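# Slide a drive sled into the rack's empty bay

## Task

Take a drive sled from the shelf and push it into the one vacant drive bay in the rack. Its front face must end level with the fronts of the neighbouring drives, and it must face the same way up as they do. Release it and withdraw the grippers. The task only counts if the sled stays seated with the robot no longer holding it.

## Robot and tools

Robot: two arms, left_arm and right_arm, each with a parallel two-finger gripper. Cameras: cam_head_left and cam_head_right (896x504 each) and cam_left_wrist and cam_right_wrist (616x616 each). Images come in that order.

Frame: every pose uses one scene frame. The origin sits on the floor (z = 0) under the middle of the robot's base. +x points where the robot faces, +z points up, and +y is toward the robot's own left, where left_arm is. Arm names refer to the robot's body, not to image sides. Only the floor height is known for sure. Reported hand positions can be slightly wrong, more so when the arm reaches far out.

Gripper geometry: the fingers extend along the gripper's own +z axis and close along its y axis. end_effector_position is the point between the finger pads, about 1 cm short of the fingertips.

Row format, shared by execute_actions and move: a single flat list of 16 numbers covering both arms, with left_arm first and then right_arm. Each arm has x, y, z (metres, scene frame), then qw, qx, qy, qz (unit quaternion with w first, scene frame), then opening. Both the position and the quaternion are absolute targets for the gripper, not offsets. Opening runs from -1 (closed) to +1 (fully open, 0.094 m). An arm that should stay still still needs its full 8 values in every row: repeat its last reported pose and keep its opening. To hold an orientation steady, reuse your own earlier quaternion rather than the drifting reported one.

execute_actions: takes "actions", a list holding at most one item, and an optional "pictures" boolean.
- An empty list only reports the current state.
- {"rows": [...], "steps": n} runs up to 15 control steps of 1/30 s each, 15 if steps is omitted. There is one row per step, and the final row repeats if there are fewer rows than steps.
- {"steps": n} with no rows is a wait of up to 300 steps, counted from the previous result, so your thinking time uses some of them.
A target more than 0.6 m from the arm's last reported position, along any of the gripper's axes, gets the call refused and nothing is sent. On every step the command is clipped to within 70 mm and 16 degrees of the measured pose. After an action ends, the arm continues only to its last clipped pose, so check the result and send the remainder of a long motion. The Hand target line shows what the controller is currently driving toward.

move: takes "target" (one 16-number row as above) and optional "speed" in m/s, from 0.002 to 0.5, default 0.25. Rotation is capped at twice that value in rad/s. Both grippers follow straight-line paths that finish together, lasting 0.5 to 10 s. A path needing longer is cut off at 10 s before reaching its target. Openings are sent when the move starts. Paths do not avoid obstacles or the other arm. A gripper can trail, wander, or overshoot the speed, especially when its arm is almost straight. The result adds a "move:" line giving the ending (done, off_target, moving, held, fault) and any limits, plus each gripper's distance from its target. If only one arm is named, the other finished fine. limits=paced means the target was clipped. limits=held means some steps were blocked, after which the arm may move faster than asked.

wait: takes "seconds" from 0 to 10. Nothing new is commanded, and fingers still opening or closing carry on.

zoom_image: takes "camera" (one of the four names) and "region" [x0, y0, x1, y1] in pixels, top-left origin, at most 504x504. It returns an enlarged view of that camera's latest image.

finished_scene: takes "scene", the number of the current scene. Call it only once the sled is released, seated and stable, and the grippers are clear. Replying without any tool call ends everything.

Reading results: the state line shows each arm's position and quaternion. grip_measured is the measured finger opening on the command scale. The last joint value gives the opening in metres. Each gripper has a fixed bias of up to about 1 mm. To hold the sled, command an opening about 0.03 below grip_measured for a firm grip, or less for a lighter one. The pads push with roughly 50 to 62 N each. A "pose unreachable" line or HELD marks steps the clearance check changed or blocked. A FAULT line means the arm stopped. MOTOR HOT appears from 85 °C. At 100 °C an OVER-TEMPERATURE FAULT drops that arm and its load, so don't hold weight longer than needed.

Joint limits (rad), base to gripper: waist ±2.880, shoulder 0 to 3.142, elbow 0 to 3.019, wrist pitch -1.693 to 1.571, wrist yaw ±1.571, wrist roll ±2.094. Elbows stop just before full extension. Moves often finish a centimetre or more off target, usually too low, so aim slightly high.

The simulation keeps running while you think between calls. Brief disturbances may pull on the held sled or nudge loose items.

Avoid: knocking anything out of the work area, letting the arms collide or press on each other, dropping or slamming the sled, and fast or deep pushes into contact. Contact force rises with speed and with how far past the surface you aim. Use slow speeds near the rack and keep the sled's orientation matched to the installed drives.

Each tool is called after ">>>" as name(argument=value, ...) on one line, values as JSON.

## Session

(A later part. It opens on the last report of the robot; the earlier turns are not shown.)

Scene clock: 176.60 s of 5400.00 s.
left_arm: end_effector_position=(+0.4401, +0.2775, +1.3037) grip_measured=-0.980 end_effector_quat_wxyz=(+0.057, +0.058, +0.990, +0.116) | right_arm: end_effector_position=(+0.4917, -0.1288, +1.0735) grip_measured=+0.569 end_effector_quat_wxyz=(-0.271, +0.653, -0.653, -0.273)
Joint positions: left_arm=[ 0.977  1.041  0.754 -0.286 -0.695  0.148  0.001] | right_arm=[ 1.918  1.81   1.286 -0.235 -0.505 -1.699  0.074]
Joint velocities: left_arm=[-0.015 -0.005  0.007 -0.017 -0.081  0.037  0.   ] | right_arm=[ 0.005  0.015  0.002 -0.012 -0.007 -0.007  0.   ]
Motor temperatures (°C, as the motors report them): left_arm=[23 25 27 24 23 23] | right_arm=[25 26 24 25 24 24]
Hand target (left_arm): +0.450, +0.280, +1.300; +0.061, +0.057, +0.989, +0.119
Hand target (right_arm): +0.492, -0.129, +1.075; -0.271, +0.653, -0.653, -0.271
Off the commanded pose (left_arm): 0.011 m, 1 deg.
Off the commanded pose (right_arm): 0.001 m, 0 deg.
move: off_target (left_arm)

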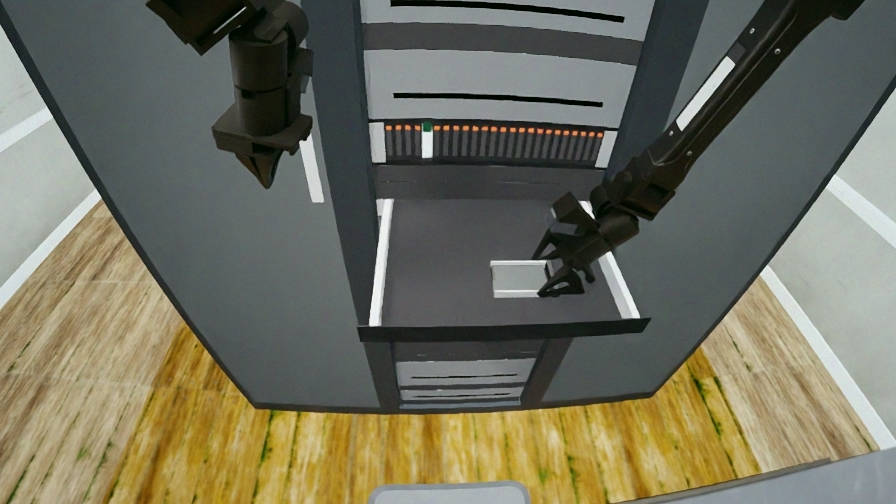

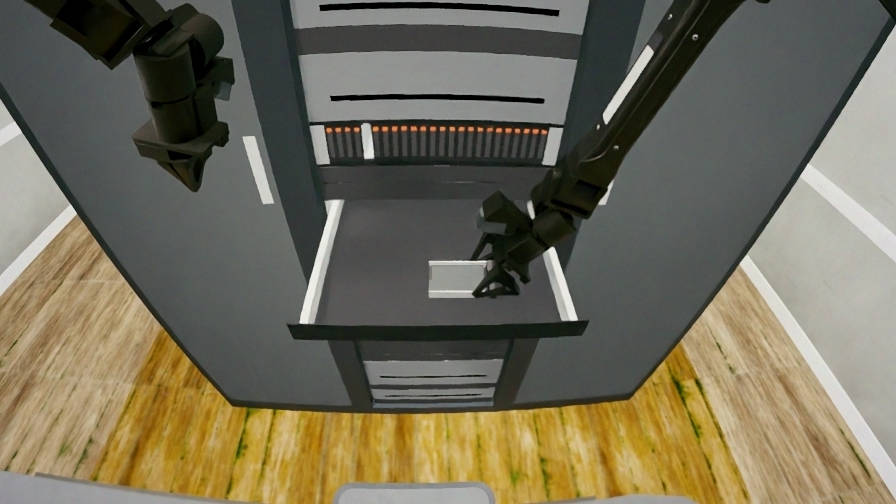

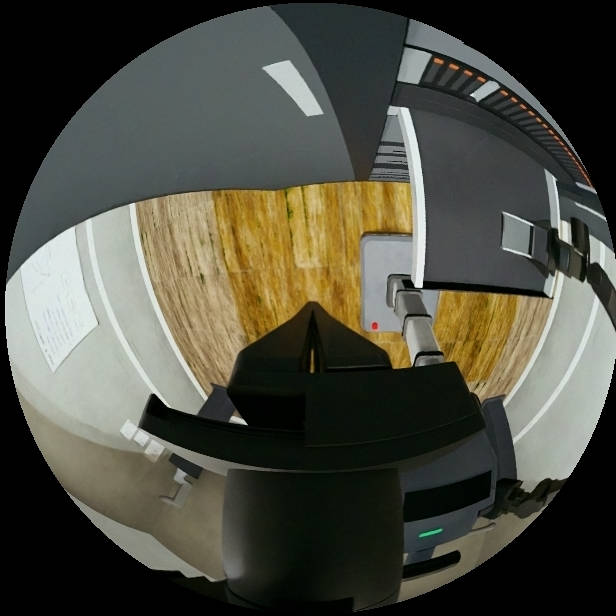

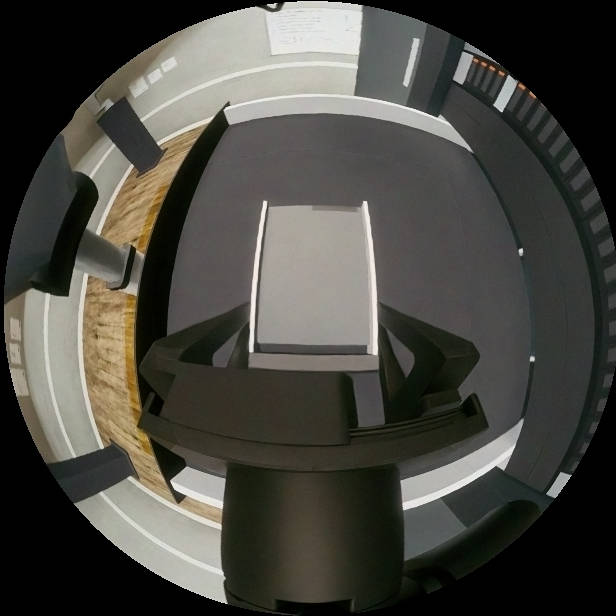

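>>> move(target=[0.45,0.28,1.30,0.061,0.057,0.989,0.119,-1, 0.47,-0.11,1.19,0.2706,-0.6533,0.6533,0.2706,0.525], speed=0.12)

>>> move(target=[0.45,0.28,1.30,0.061,0.057,0.989,0.119,-1, 0.48,0.05,1.22,0.2706,0.2706,0.6533,0.6533,0.525], speed=0.25)

Scene clock: 185.47 s of 5400.00 s.
left_arm: end_effector_position=(+0.4401, +0.2775, +1.3037) grip_measured=-0.980 end_effector_quat_wxyz=(+0.057, +0.058, +0.990, +0.116) | right_arm: end_effector_position=(+0.4614, -0.1172, +1.1772) grip_measured=+0.569 end_effector_quat_wxyz=(-0.263, +0.654, -0.655, -0.271)
Joint positions: left_arm=[ 0.977  1.041  0.754 -0.286 -0.695  0.148  0.001] | right_arm=[ 2.001  1.539  1.035 -0.232 -0.429 -1.635  0.074]
Joint velocities: left_arm=[-0.005  0.005 -0.002 -0.002 -0.066  0.007  0.001] | right_arm=[-0.005  0.005  0.012 -0.002 -0.022 -0.022  0.   ]
Motor temperatures (°C, as the motors report them): left_arm=[23 25 27 24 23 23] | right_arm=[25 27 24 25 24 24]
Hand target (left_arm): +0.450, +0.280, +1.300; +0.061, +0.057, +0.989, +0.119
Hand target (right_arm): +0.468, -0.112, +1.189; -0.271, +0.653, -0.653, -0.271
Off the commanded pose (left_arm): 0.011 m, 1 deg.
Off the commanded pose (right_arm): 0.017 m, 1 deg.
After step 90, 4.47 s passed at rest.
move: off_target (left_arm, right_arm)

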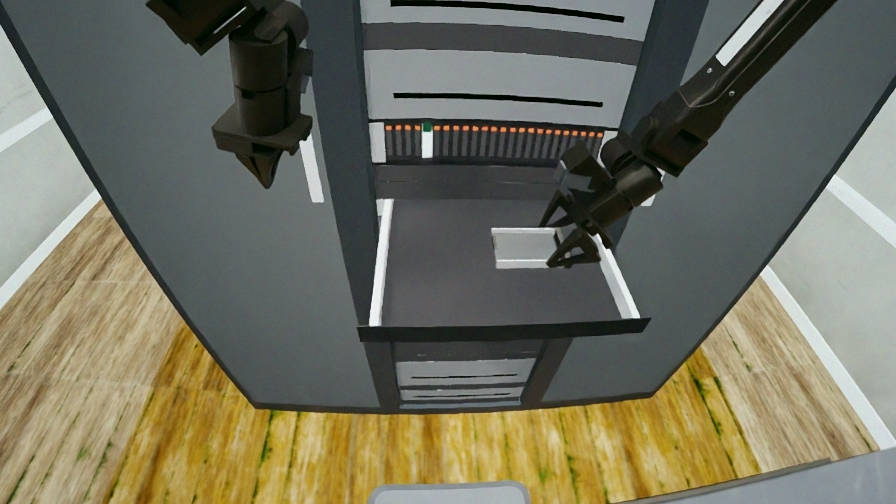

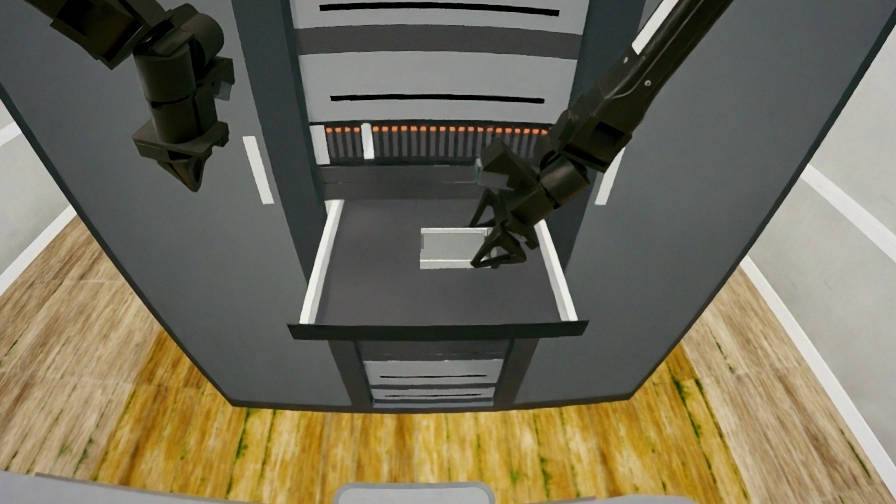

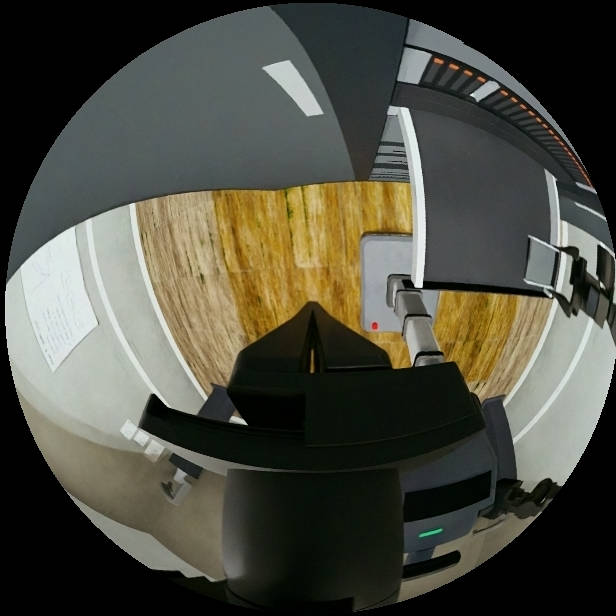

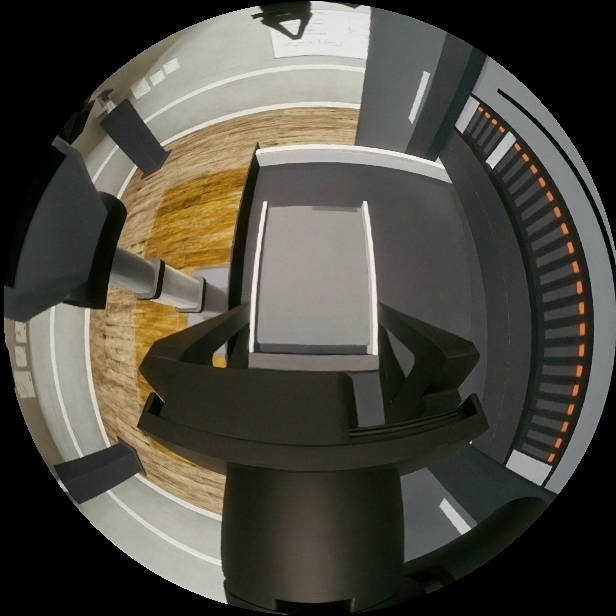

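Scene clock: 190.20 s of 5400.00 s.
left_arm: end_effector_position=(+0.4401, +0.2775, +1.3037) grip_measured=-0.980 end_effector_quat_wxyz=(+0.057, +0.058, +0.990, +0.116) | right_arm: end_effector_position=(+0.4802, +0.0380, +1.2124) grip_measured=+0.569 end_effector_quat_wxyz=(+0.270, +0.271, +0.665, +0.642)
Joint positions: left_arm=[ 0.977  1.041  0.754 -0.286 -0.695  0.148  0.001] | right_arm=[ 2.221  2.102  0.982  1.533 -0.571  0.914  0.074]
Joint velocities: left_arm=[-0.005 -0.015 -0.017  0.007 -0.051 -0.022 -0.   ] | right_arm=[-0.015 -0.015 -0.007 -0.007  0.037  0.022 -0.001]
Motor temperatures (°C, as the motors report them): left_arm=[23 25 27 24 23 23] | right_arm=[25 27 24 25 24 24]
Hand target (left_arm): +0.450, +0.280, +1.300; +0.061, +0.057, +0.989, +0.119
Hand target (right_arm): +0.480, +0.048, +1.223; +0.271, +0.268, +0.655, +0.652
Off the commanded pose (left_arm): 0.011 m, 1 deg.
Off the commanded pose (right_arm): 0.014 m, 2 deg.
move: off_target (left_arm, right_arm)

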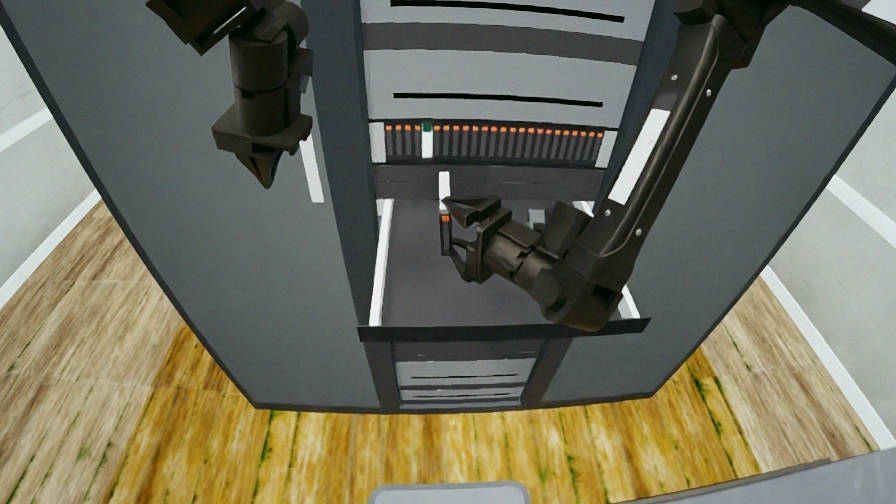

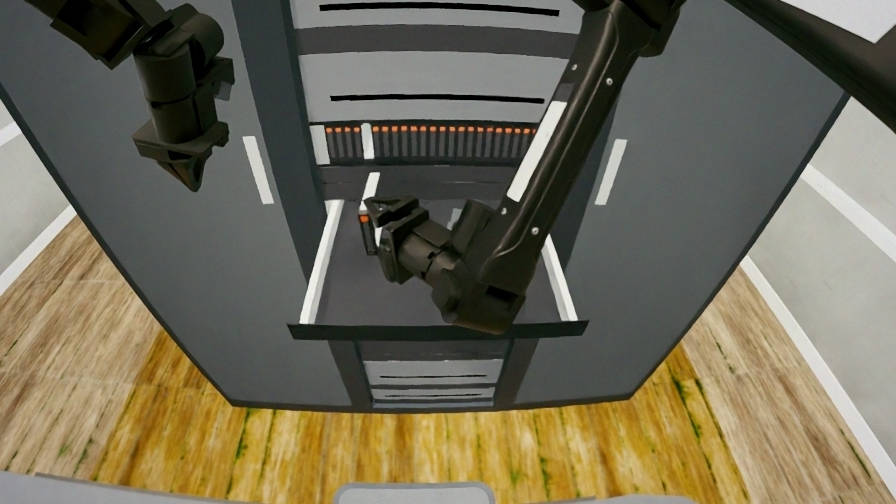

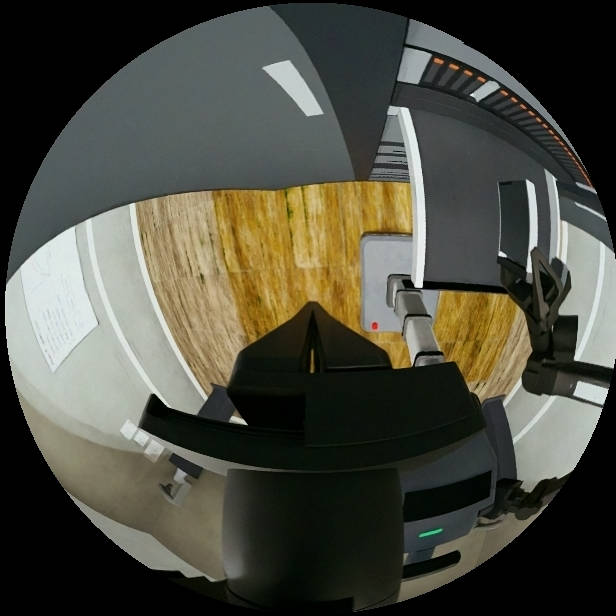

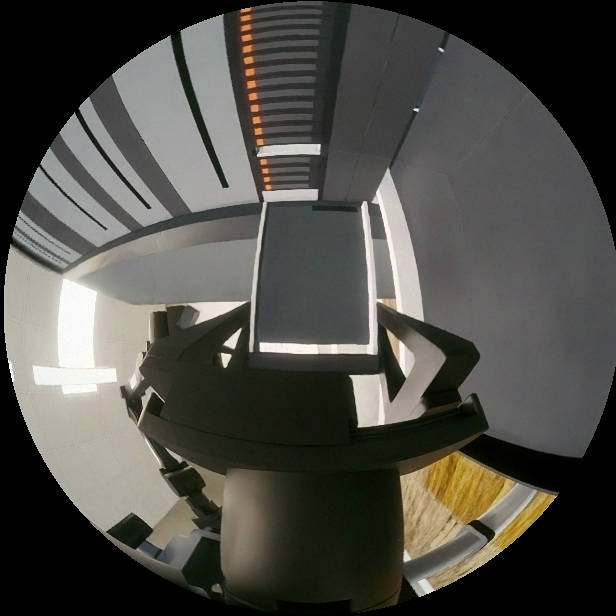

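>>> move(target=[0.45,0.28,1.30,0.061,0.057,0.989,0.119,-1, 0.55,0.078,1.25,0.2706,0.2706,0.6533,0.6533,0.525], speed=0.1)

Scene clock: 195.63 s of 5400.00 s.
left_arm: end_effector_position=(+0.4401, +0.2775, +1.3037) grip_measured=-0.980 end_effector_quat_wxyz=(+0.057, +0.058, +0.990, +0.116) | right_arm: end_effector_position=(+0.5401, +0.0699, +1.2295) grip_measured=+0.569 end_effector_quat_wxyz=(+0.261, +0.281, +0.662, +0.644)
Joint positions: left_arm=[ 0.977  1.041  0.754 -0.286 -0.695  0.148  0.001] | right_arm=[ 2.279  2.044  1.102  1.339 -0.515  0.914  0.074]
Joint velocities: left_arm=[-0.015  0.005 -0.007 -0.017  0.066  0.022 -0.002] | right_arm=[ 0.005  0.005 -0.017 -0.002 -0.051  0.022 -0.   ]
Motor temperatures (°C, as the motors report them): left_arm=[23 25 27 24 23 23] | right_arm=[25 26 24 25 24 24]
Hand target (left_arm): +0.450, +0.280, +1.300; +0.061, +0.057, +0.989, +0.119
Hand target (right_arm): +0.549, +0.078, +1.250; +0.271, +0.271, +0.653, +0.653
Off the commanded pose (left_arm): 0.011 m, 1 deg.
Off the commanded pose (right_arm): 0.024 m, 2 deg.
After step 90, 1.20 s passed at rest.
move: off_target (left_arm, right_arm)

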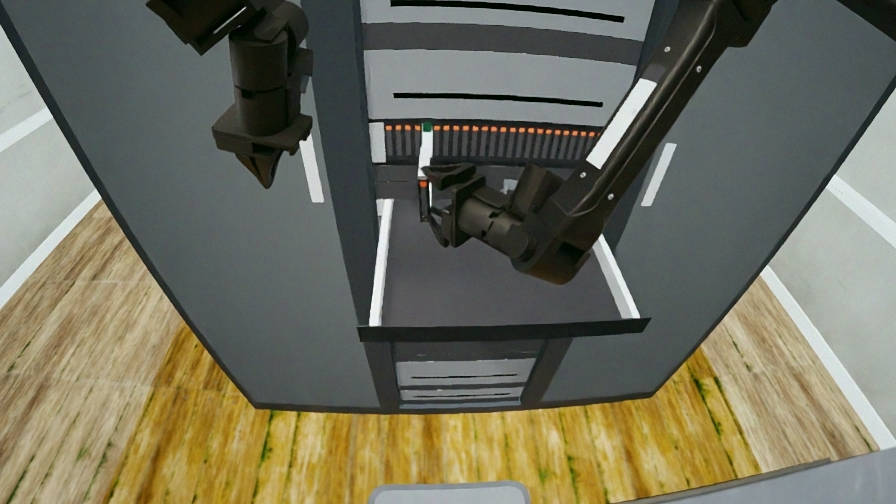

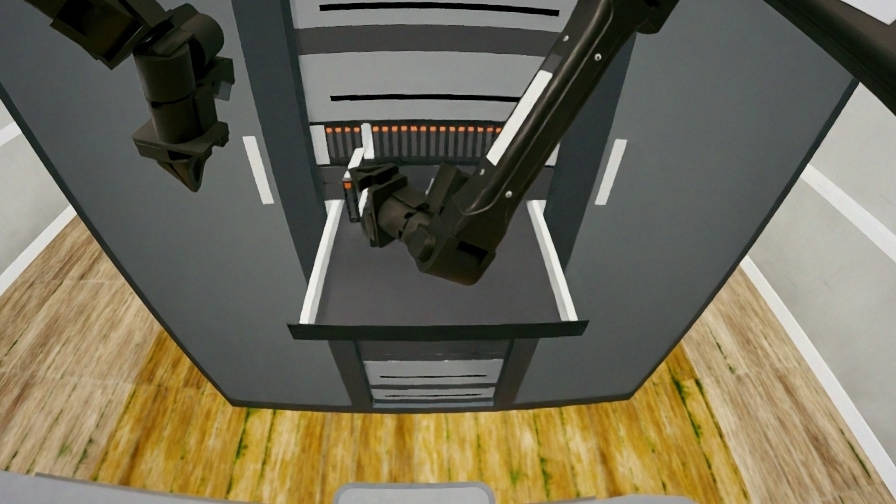

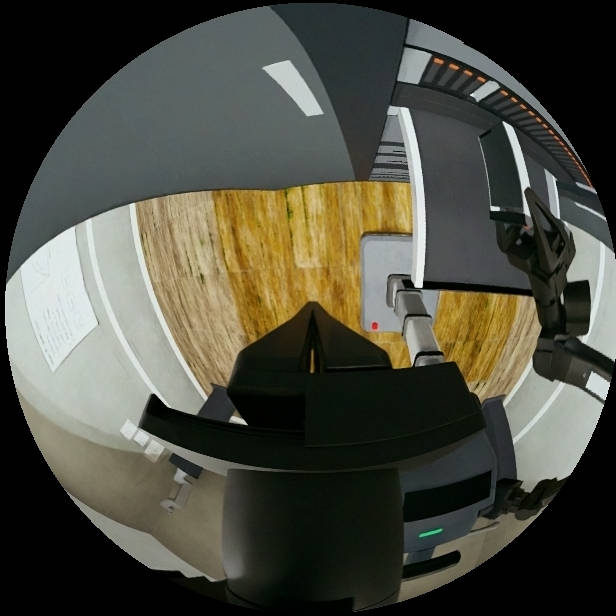

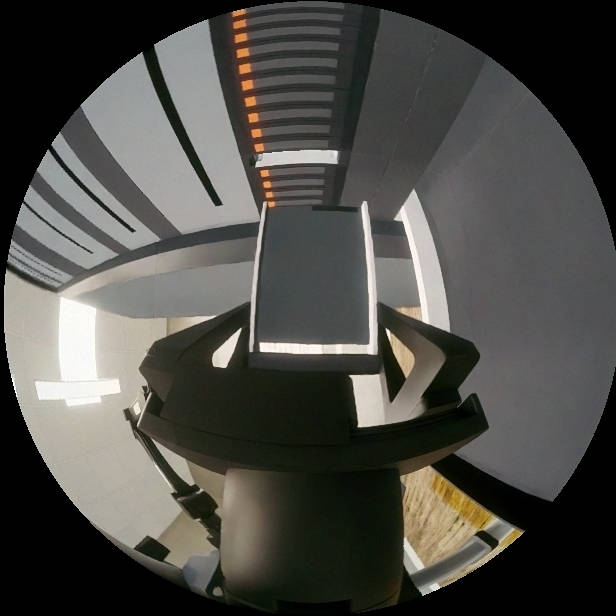

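>>> move(target=[0.45,0.28,1.30,0.061,0.057,0.989,0.119,-1, 0.58,0.080,1.262,0.280,0.260,0.645,0.663,0.525], speed=0.05)

>>> zoom_image(camera="cam_head_left", region=[370, 100, 490, 220])

>>> zoom_image(camera="cam_right_wrist", region=[220, 100, 420, 300])

Scene clock: 205.07 s of 5400.00 s.
left_arm: end_effector_position=(+0.4401, +0.2775, +1.3037) grip_measured=-0.980 end_effector_quat_wxyz=(+0.057, +0.058, +0.990, +0.116) | right_arm: end_effector_position=(+0.5680, +0.0718, +1.2370) grip_measured=+0.569 end_effector_quat_wxyz=(+0.268, +0.273, +0.656, +0.650)
Joint positions: left_arm=[ 0.977  1.041  0.754 -0.286 -0.695  0.148  0.001] | right_arm=[ 2.279  2.027  1.159  1.287 -0.53   0.912  0.074]
Joint velocities: left_arm=[-0.005 -0.015 -0.017 -0.007  0.022  0.007  0.001] | right_arm=[ 0.005 -0.005 -0.002 -0.022  0.022 -0.095  0.   ]
Motor temperatures (°C, as the motors report them): left_arm=[23 25 27 24 23 23] | right_arm=[25 27 24 25 24 24]
Hand target (left_arm): +0.450, +0.280, +1.300; +0.061, +0.057, +0.989, +0.119
Hand target (right_arm): +0.579, +0.080, +1.262; +0.280, +0.260, +0.644, +0.663
Off the commanded pose (left_arm): 0.011 m, 1 deg.
Off the commanded pose (right_arm): 0.029 m, 3 deg.
After step 90, 5.00 s passed at rest.
move: off_target (left_arm, right_arm)

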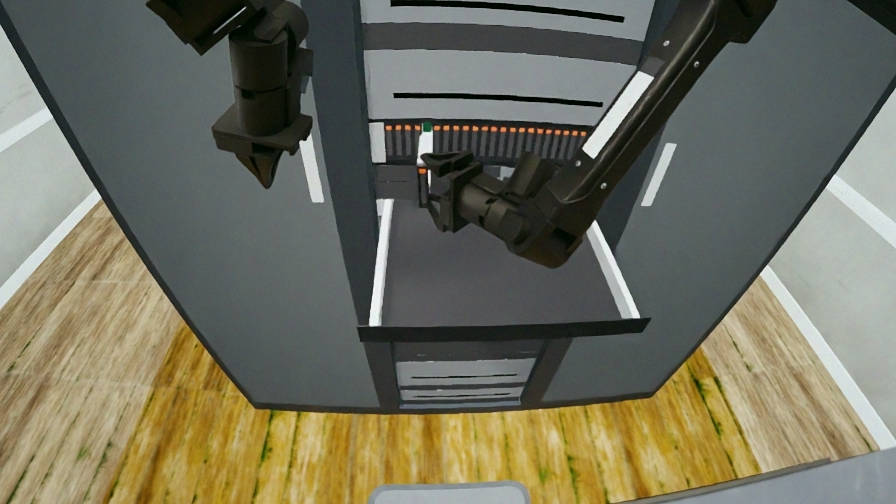

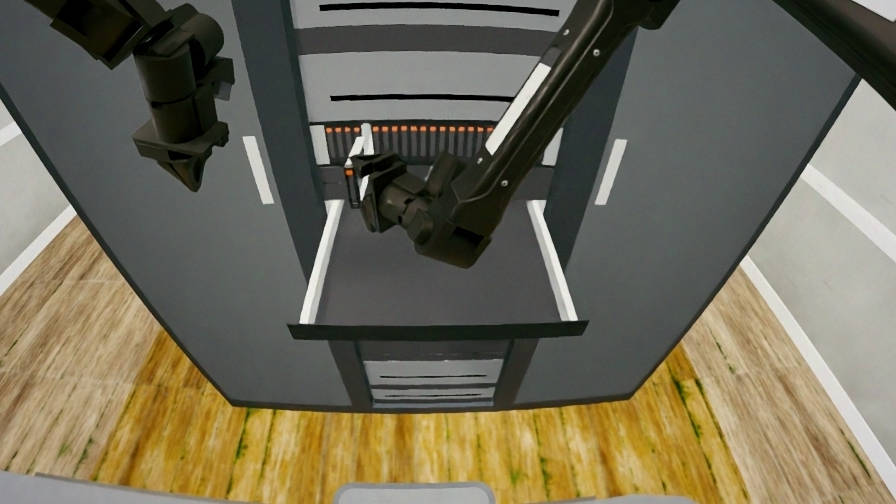

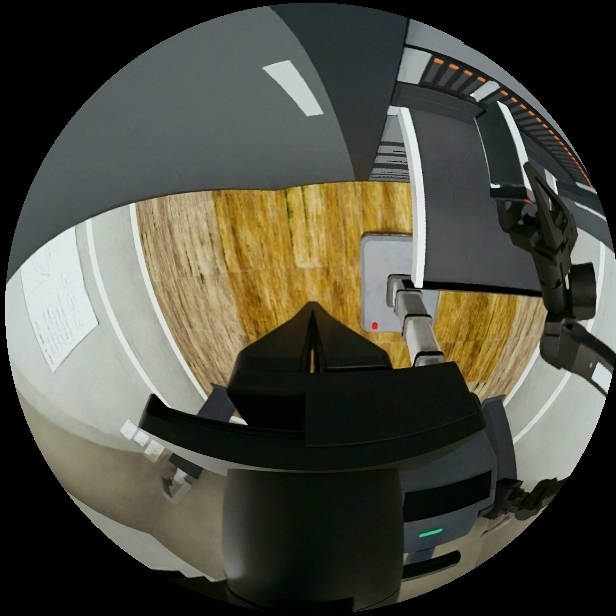

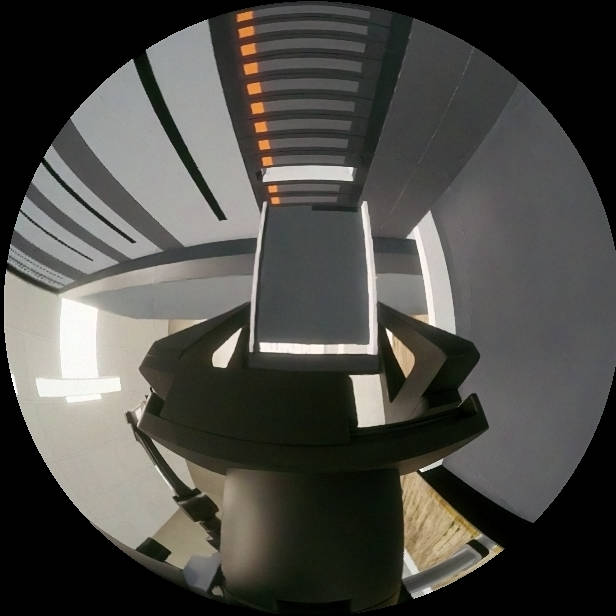

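Region (370, 100, 490, 220) of cam_head_left's 896x504 image, scaled by 4.200, with more detail than that image has.

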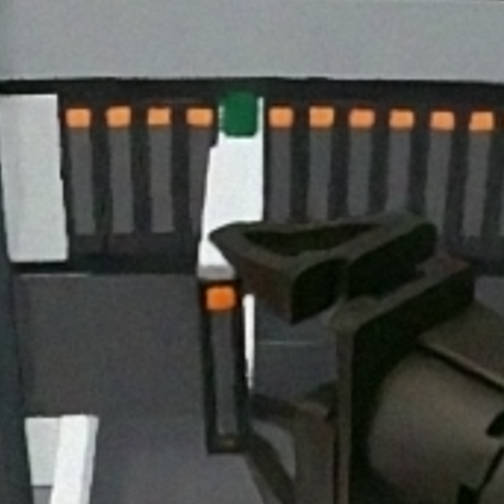

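Region (220, 100, 420, 300) of cam_right_wrist's 616x616 image, scaled by 2.520, with more detail than that image has.

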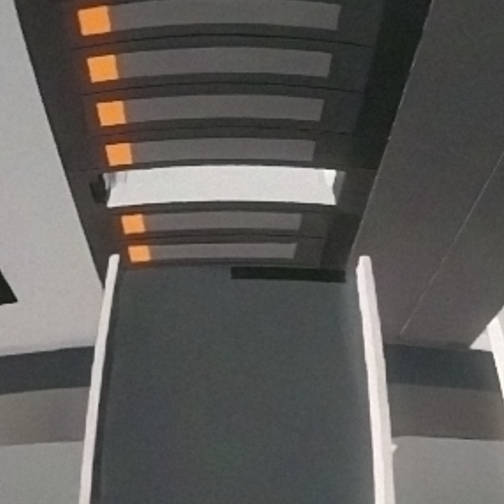

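>>> move(target=[0.45,0.28,1.30,0.061,0.057,0.989,0.119,-1, 0.607,0.075,1.267,0.282,0.258,0.643,0.665,0.525], speed=0.04)

>>> zoom_image(camera="cam_head_left", region=[380, 100, 480, 200])

>>> zoom_image(camera="cam_right_wrist", region=[220, 100, 420, 300])

Scene clock: 214.07 s of 5400.00 s.
left_arm: end_effector_position=(+0.4401, +0.2775, +1.3037) grip_measured=-0.980 end_effector_quat_wxyz=(+0.057, +0.058, +0.990, +0.116) | right_arm: end_effector_position=(+0.5922, +0.0730, +1.2444) grip_measured=+0.569 end_effector_quat_wxyz=(+0.268, +0.268, +0.654, +0.655)
Joint positions: left_arm=[ 0.977  1.041  0.754 -0.286 -0.695  0.148  0.001] | right_arm=[ 2.279  2.007  1.207  1.224 -0.543  0.912  0.074]
Joint velocities: left_arm=[-0.005 -0.015 -0.002 -0.027 -0.066  0.007  0.001] | right_arm=[-0.005  0.005  0.007 -0.012  0.051  0.022  0.   ]
Motor temperatures (°C, as the motors report them): left_arm=[22 25 27 24 23 23] | right_arm=[25 27 24 25 24 24]
Hand target (left_arm): +0.450, +0.280, +1.300; +0.061, +0.057, +0.989, +0.119
Hand target (right_arm): +0.606, +0.075, +1.267; +0.282, +0.258, +0.642, +0.664
Off the commanded pose (left_arm): 0.011 m, 1 deg.
Off the commanded pose (right_arm): 0.027 m, 3 deg.
After step 90, 4.40 s passed at rest.
move: off_target (left_arm, right_arm)

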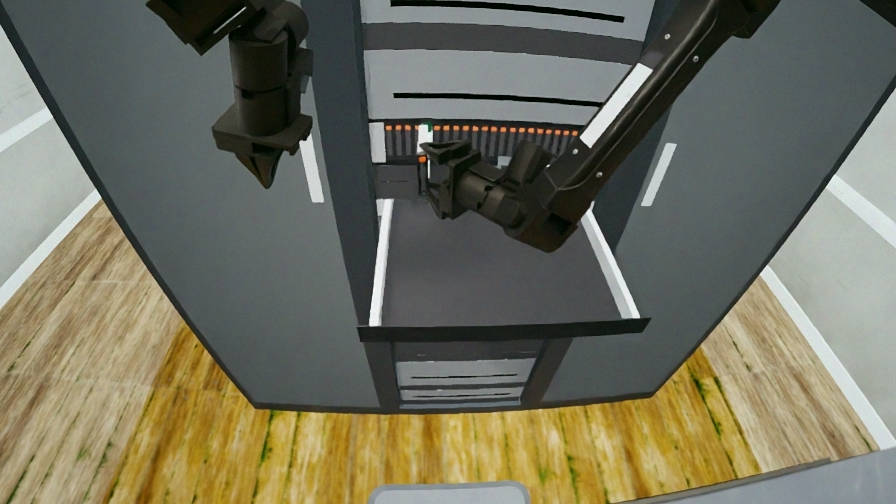

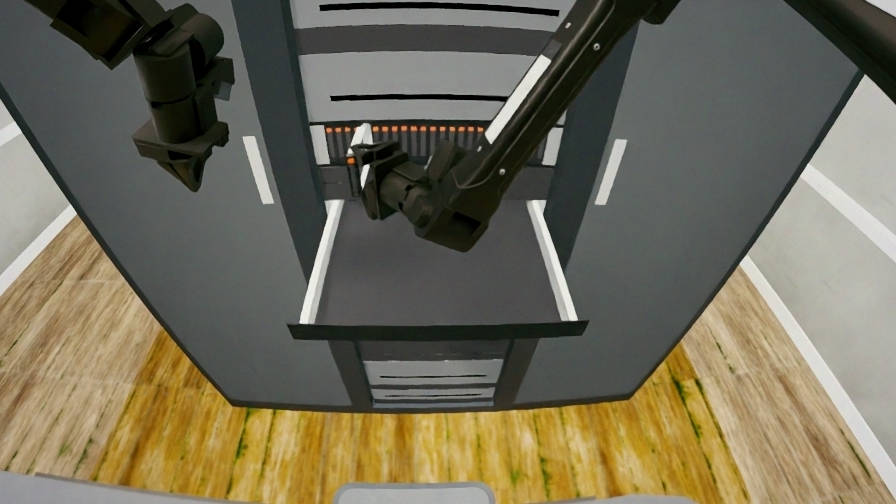

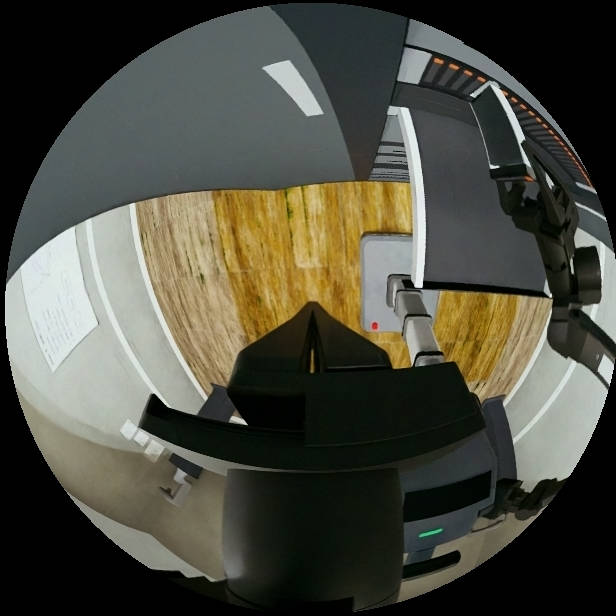

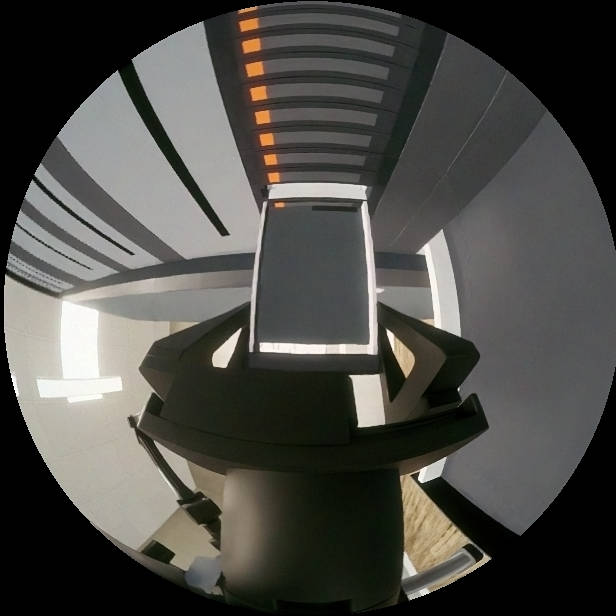

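Region (380, 100, 480, 200) of cam_head_left's 896x504 image, scaled by 5.040, with more detail than that image has.

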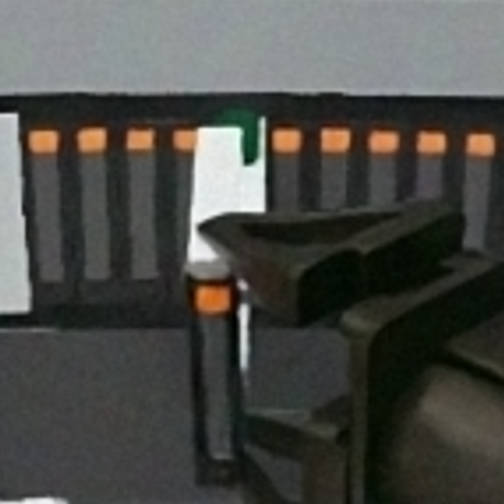

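Region (220, 100, 420, 300) of cam_right_wrist's 616x616 image, scaled by 2.520, with more detail than that image has.

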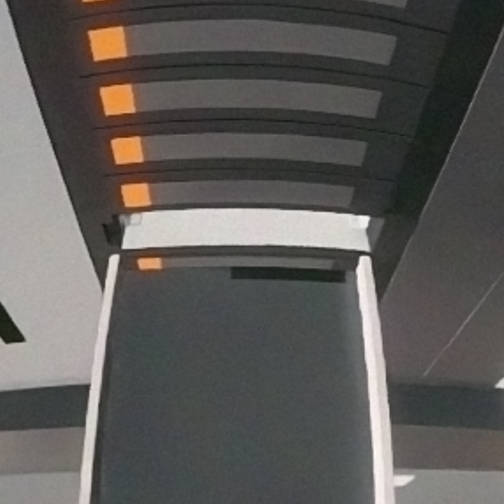

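>>> move(target=[0.45,0.28,1.30,0.061,0.057,0.989,0.119,-1, 0.604,0.061,1.262,0.282,0.258,0.643,0.665,0.525], speed=0.02)

>>> zoom_image(camera="cam_head_left", region=[380, 100, 480, 200])

>>> zoom_image(camera="cam_right_wrist", region=[220, 100, 420, 300])

Scene clock: 220.93 s of 5400.00 s.
left_arm: end_effector_position=(+0.4401, +0.2775, +1.3037) grip_measured=-0.980 end_effector_quat_wxyz=(+0.057, +0.058, +0.990, +0.116) | right_arm: end_effector_position=(+0.5882, +0.0752, +1.2461) grip_measured=+0.569 end_effector_quat_wxyz=(+0.263, +0.261, +0.653, +0.661)
Joint positions: left_arm=[ 0.977  1.041  0.754 -0.286 -0.695  0.148  0.001] | right_arm=[ 2.279  2.007  1.203  1.224 -0.566  0.912  0.074]
Joint velocities: left_arm=[-0.005  0.005 -0.007  0.022 -0.022  0.022 -0.002] | right_arm=[-0.005  0.005  0.002 -0.007  0.037  0.037  0.   ]
Motor temperatures (°C, as the motors report them): left_arm=[22 25 27 24 23 23] | right_arm=[25 27 24 25 24 24]
Hand target (left_arm): +0.450, +0.280, +1.300; +0.061, +0.057, +0.989, +0.119
Hand target (right_arm): +0.604, +0.061, +1.262; +0.282, +0.258, +0.643, +0.664
Off the commanded pose (left_arm): 0.011 m, 1 deg.
Off the commanded pose (right_arm): 0.027 m, 3 deg.
After step 90, 2.43 s passed at rest.
move: off_target (left_arm, right_arm)

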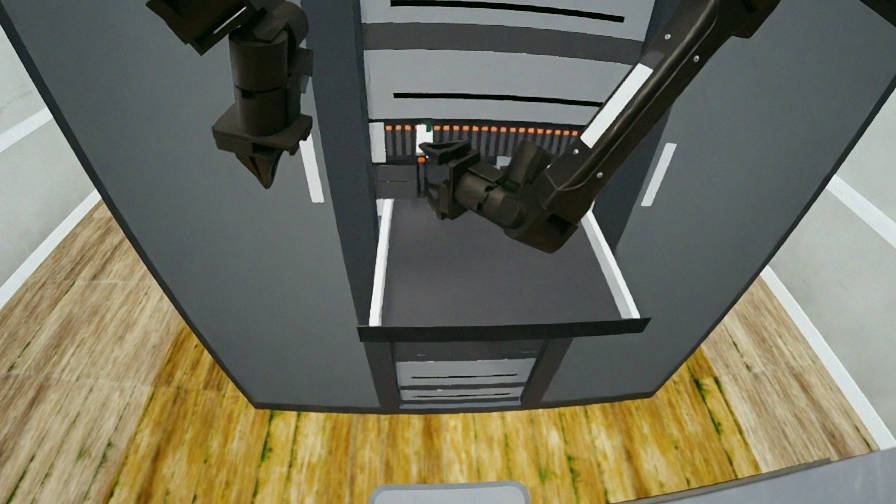

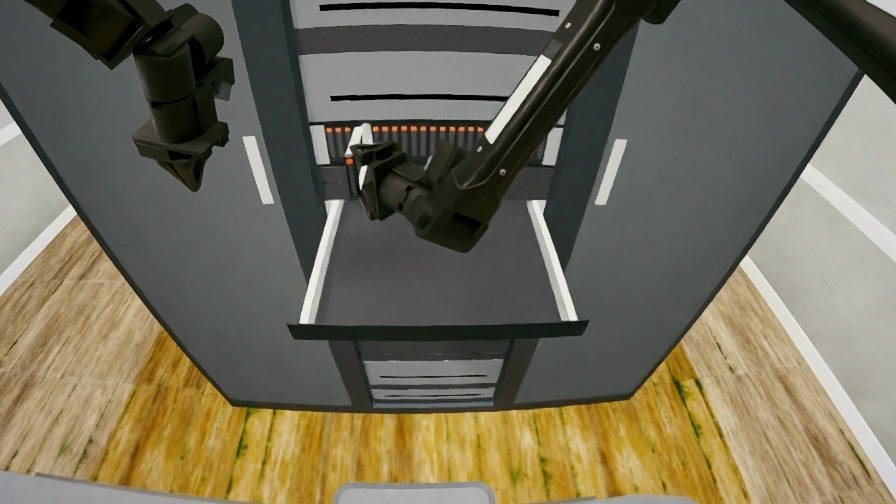

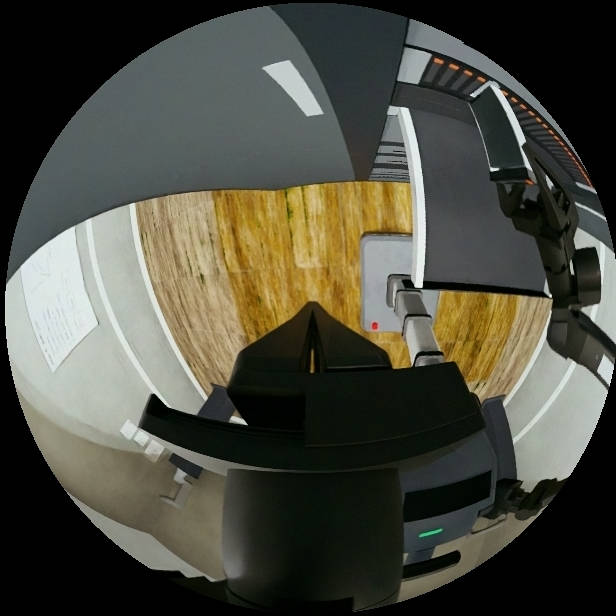

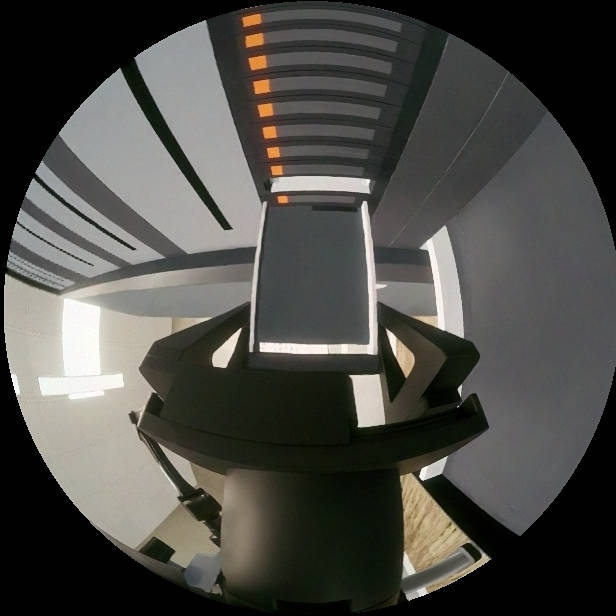

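Region (380, 100, 480, 200) of cam_head_left's 896x504 image, scaled by 5.040, with more detail than that image has.

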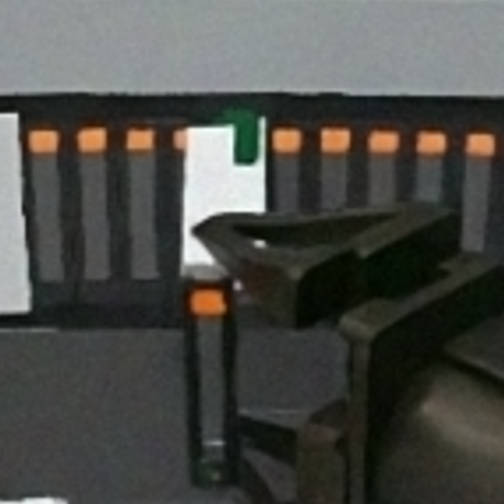

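Region (220, 100, 420, 300) of cam_right_wrist's 616x616 image, scaled by 2.520, with more detail than that image has.

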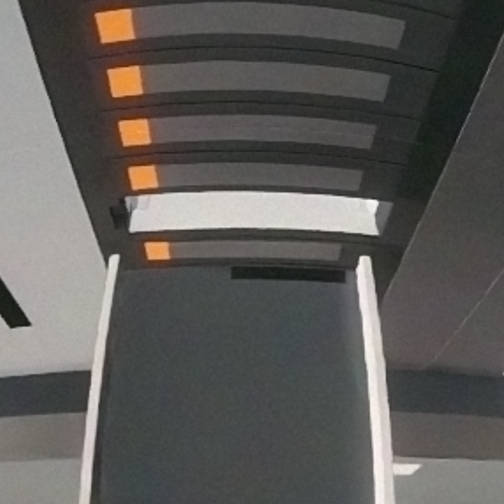

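>>> execute_actions(actions=[{"rows":[[0.45,0.28,1.30,0.061,0.057,0.989,0.119,-1, 0.6055,0.056,1.2585,0.284,0.2597,0.6452,0.6613,0.525]],"steps":15}], pictures=false)

Scene clock: 230.90 s of 5400.00 s.
left_arm: end_effector_position=(+0.4401, +0.2775, +1.3037) grip_measured=-0.980 end_effector_quat_wxyz=(+0.057, +0.058, +0.990, +0.116) | right_arm: end_effector_position=(+0.5905, +0.0684, +1.2419) grip_measured=+0.569 end_effector_quat_wxyz=(+0.266, +0.263, +0.655, +0.657)
Joint positions: left_arm=[ 0.977  1.041  0.754 -0.286 -0.695  0.148  0.001] | right_arm=[ 2.267  2.006  1.203  1.224 -0.566  0.912  0.074]
Joint velocities: left_arm=[ 0.005 -0.024  0.002 -0.002 -0.007  0.007  0.   ] | right_arm=[ 0.005  0.024  0.007 -0.007  0.022 -0.051  0.001]
Motor temperatures (°C, as the motors report them): left_arm=[22 25 27 24 23 23] | right_arm=[25 27 24 25 24 24]
Hand target (left_arm): +0.450, +0.280, +1.300; +0.061, +0.057, +0.989, +0.119
Hand target (right_arm): +0.605, +0.056, +1.258; +0.284, +0.259, +0.645, +0.661
Off the commanded pose (left_arm): 0.011 m, 1 deg.
Off the commanded pose (right_arm): 0.026 m, 2 deg.
Steps of this call (steps 1 to 90: nothing new was sent; then 6.47 s passed at rest; steps 91 to 105: all 15 steps of this action). Readings (end_effector_position):
91: left_arm (+0.4401, +0.2775, +1.3037) | right_arm (+0.5885, +0.0749, +1.2461)
92: left_arm (+0.4401, +0.2775, +1.3037) | right_arm (+0.5885, +0.0746, +1.2459)
94: left_arm (+0.4401, +0.2775, +1.3037) | right_arm (+0.5891, +0.0731, +1.2450)
98: left_arm (+0.4401, +0.2775, +1.3037) | right_arm (+0.5900, +0.0698, +1.2427)
105: the state above


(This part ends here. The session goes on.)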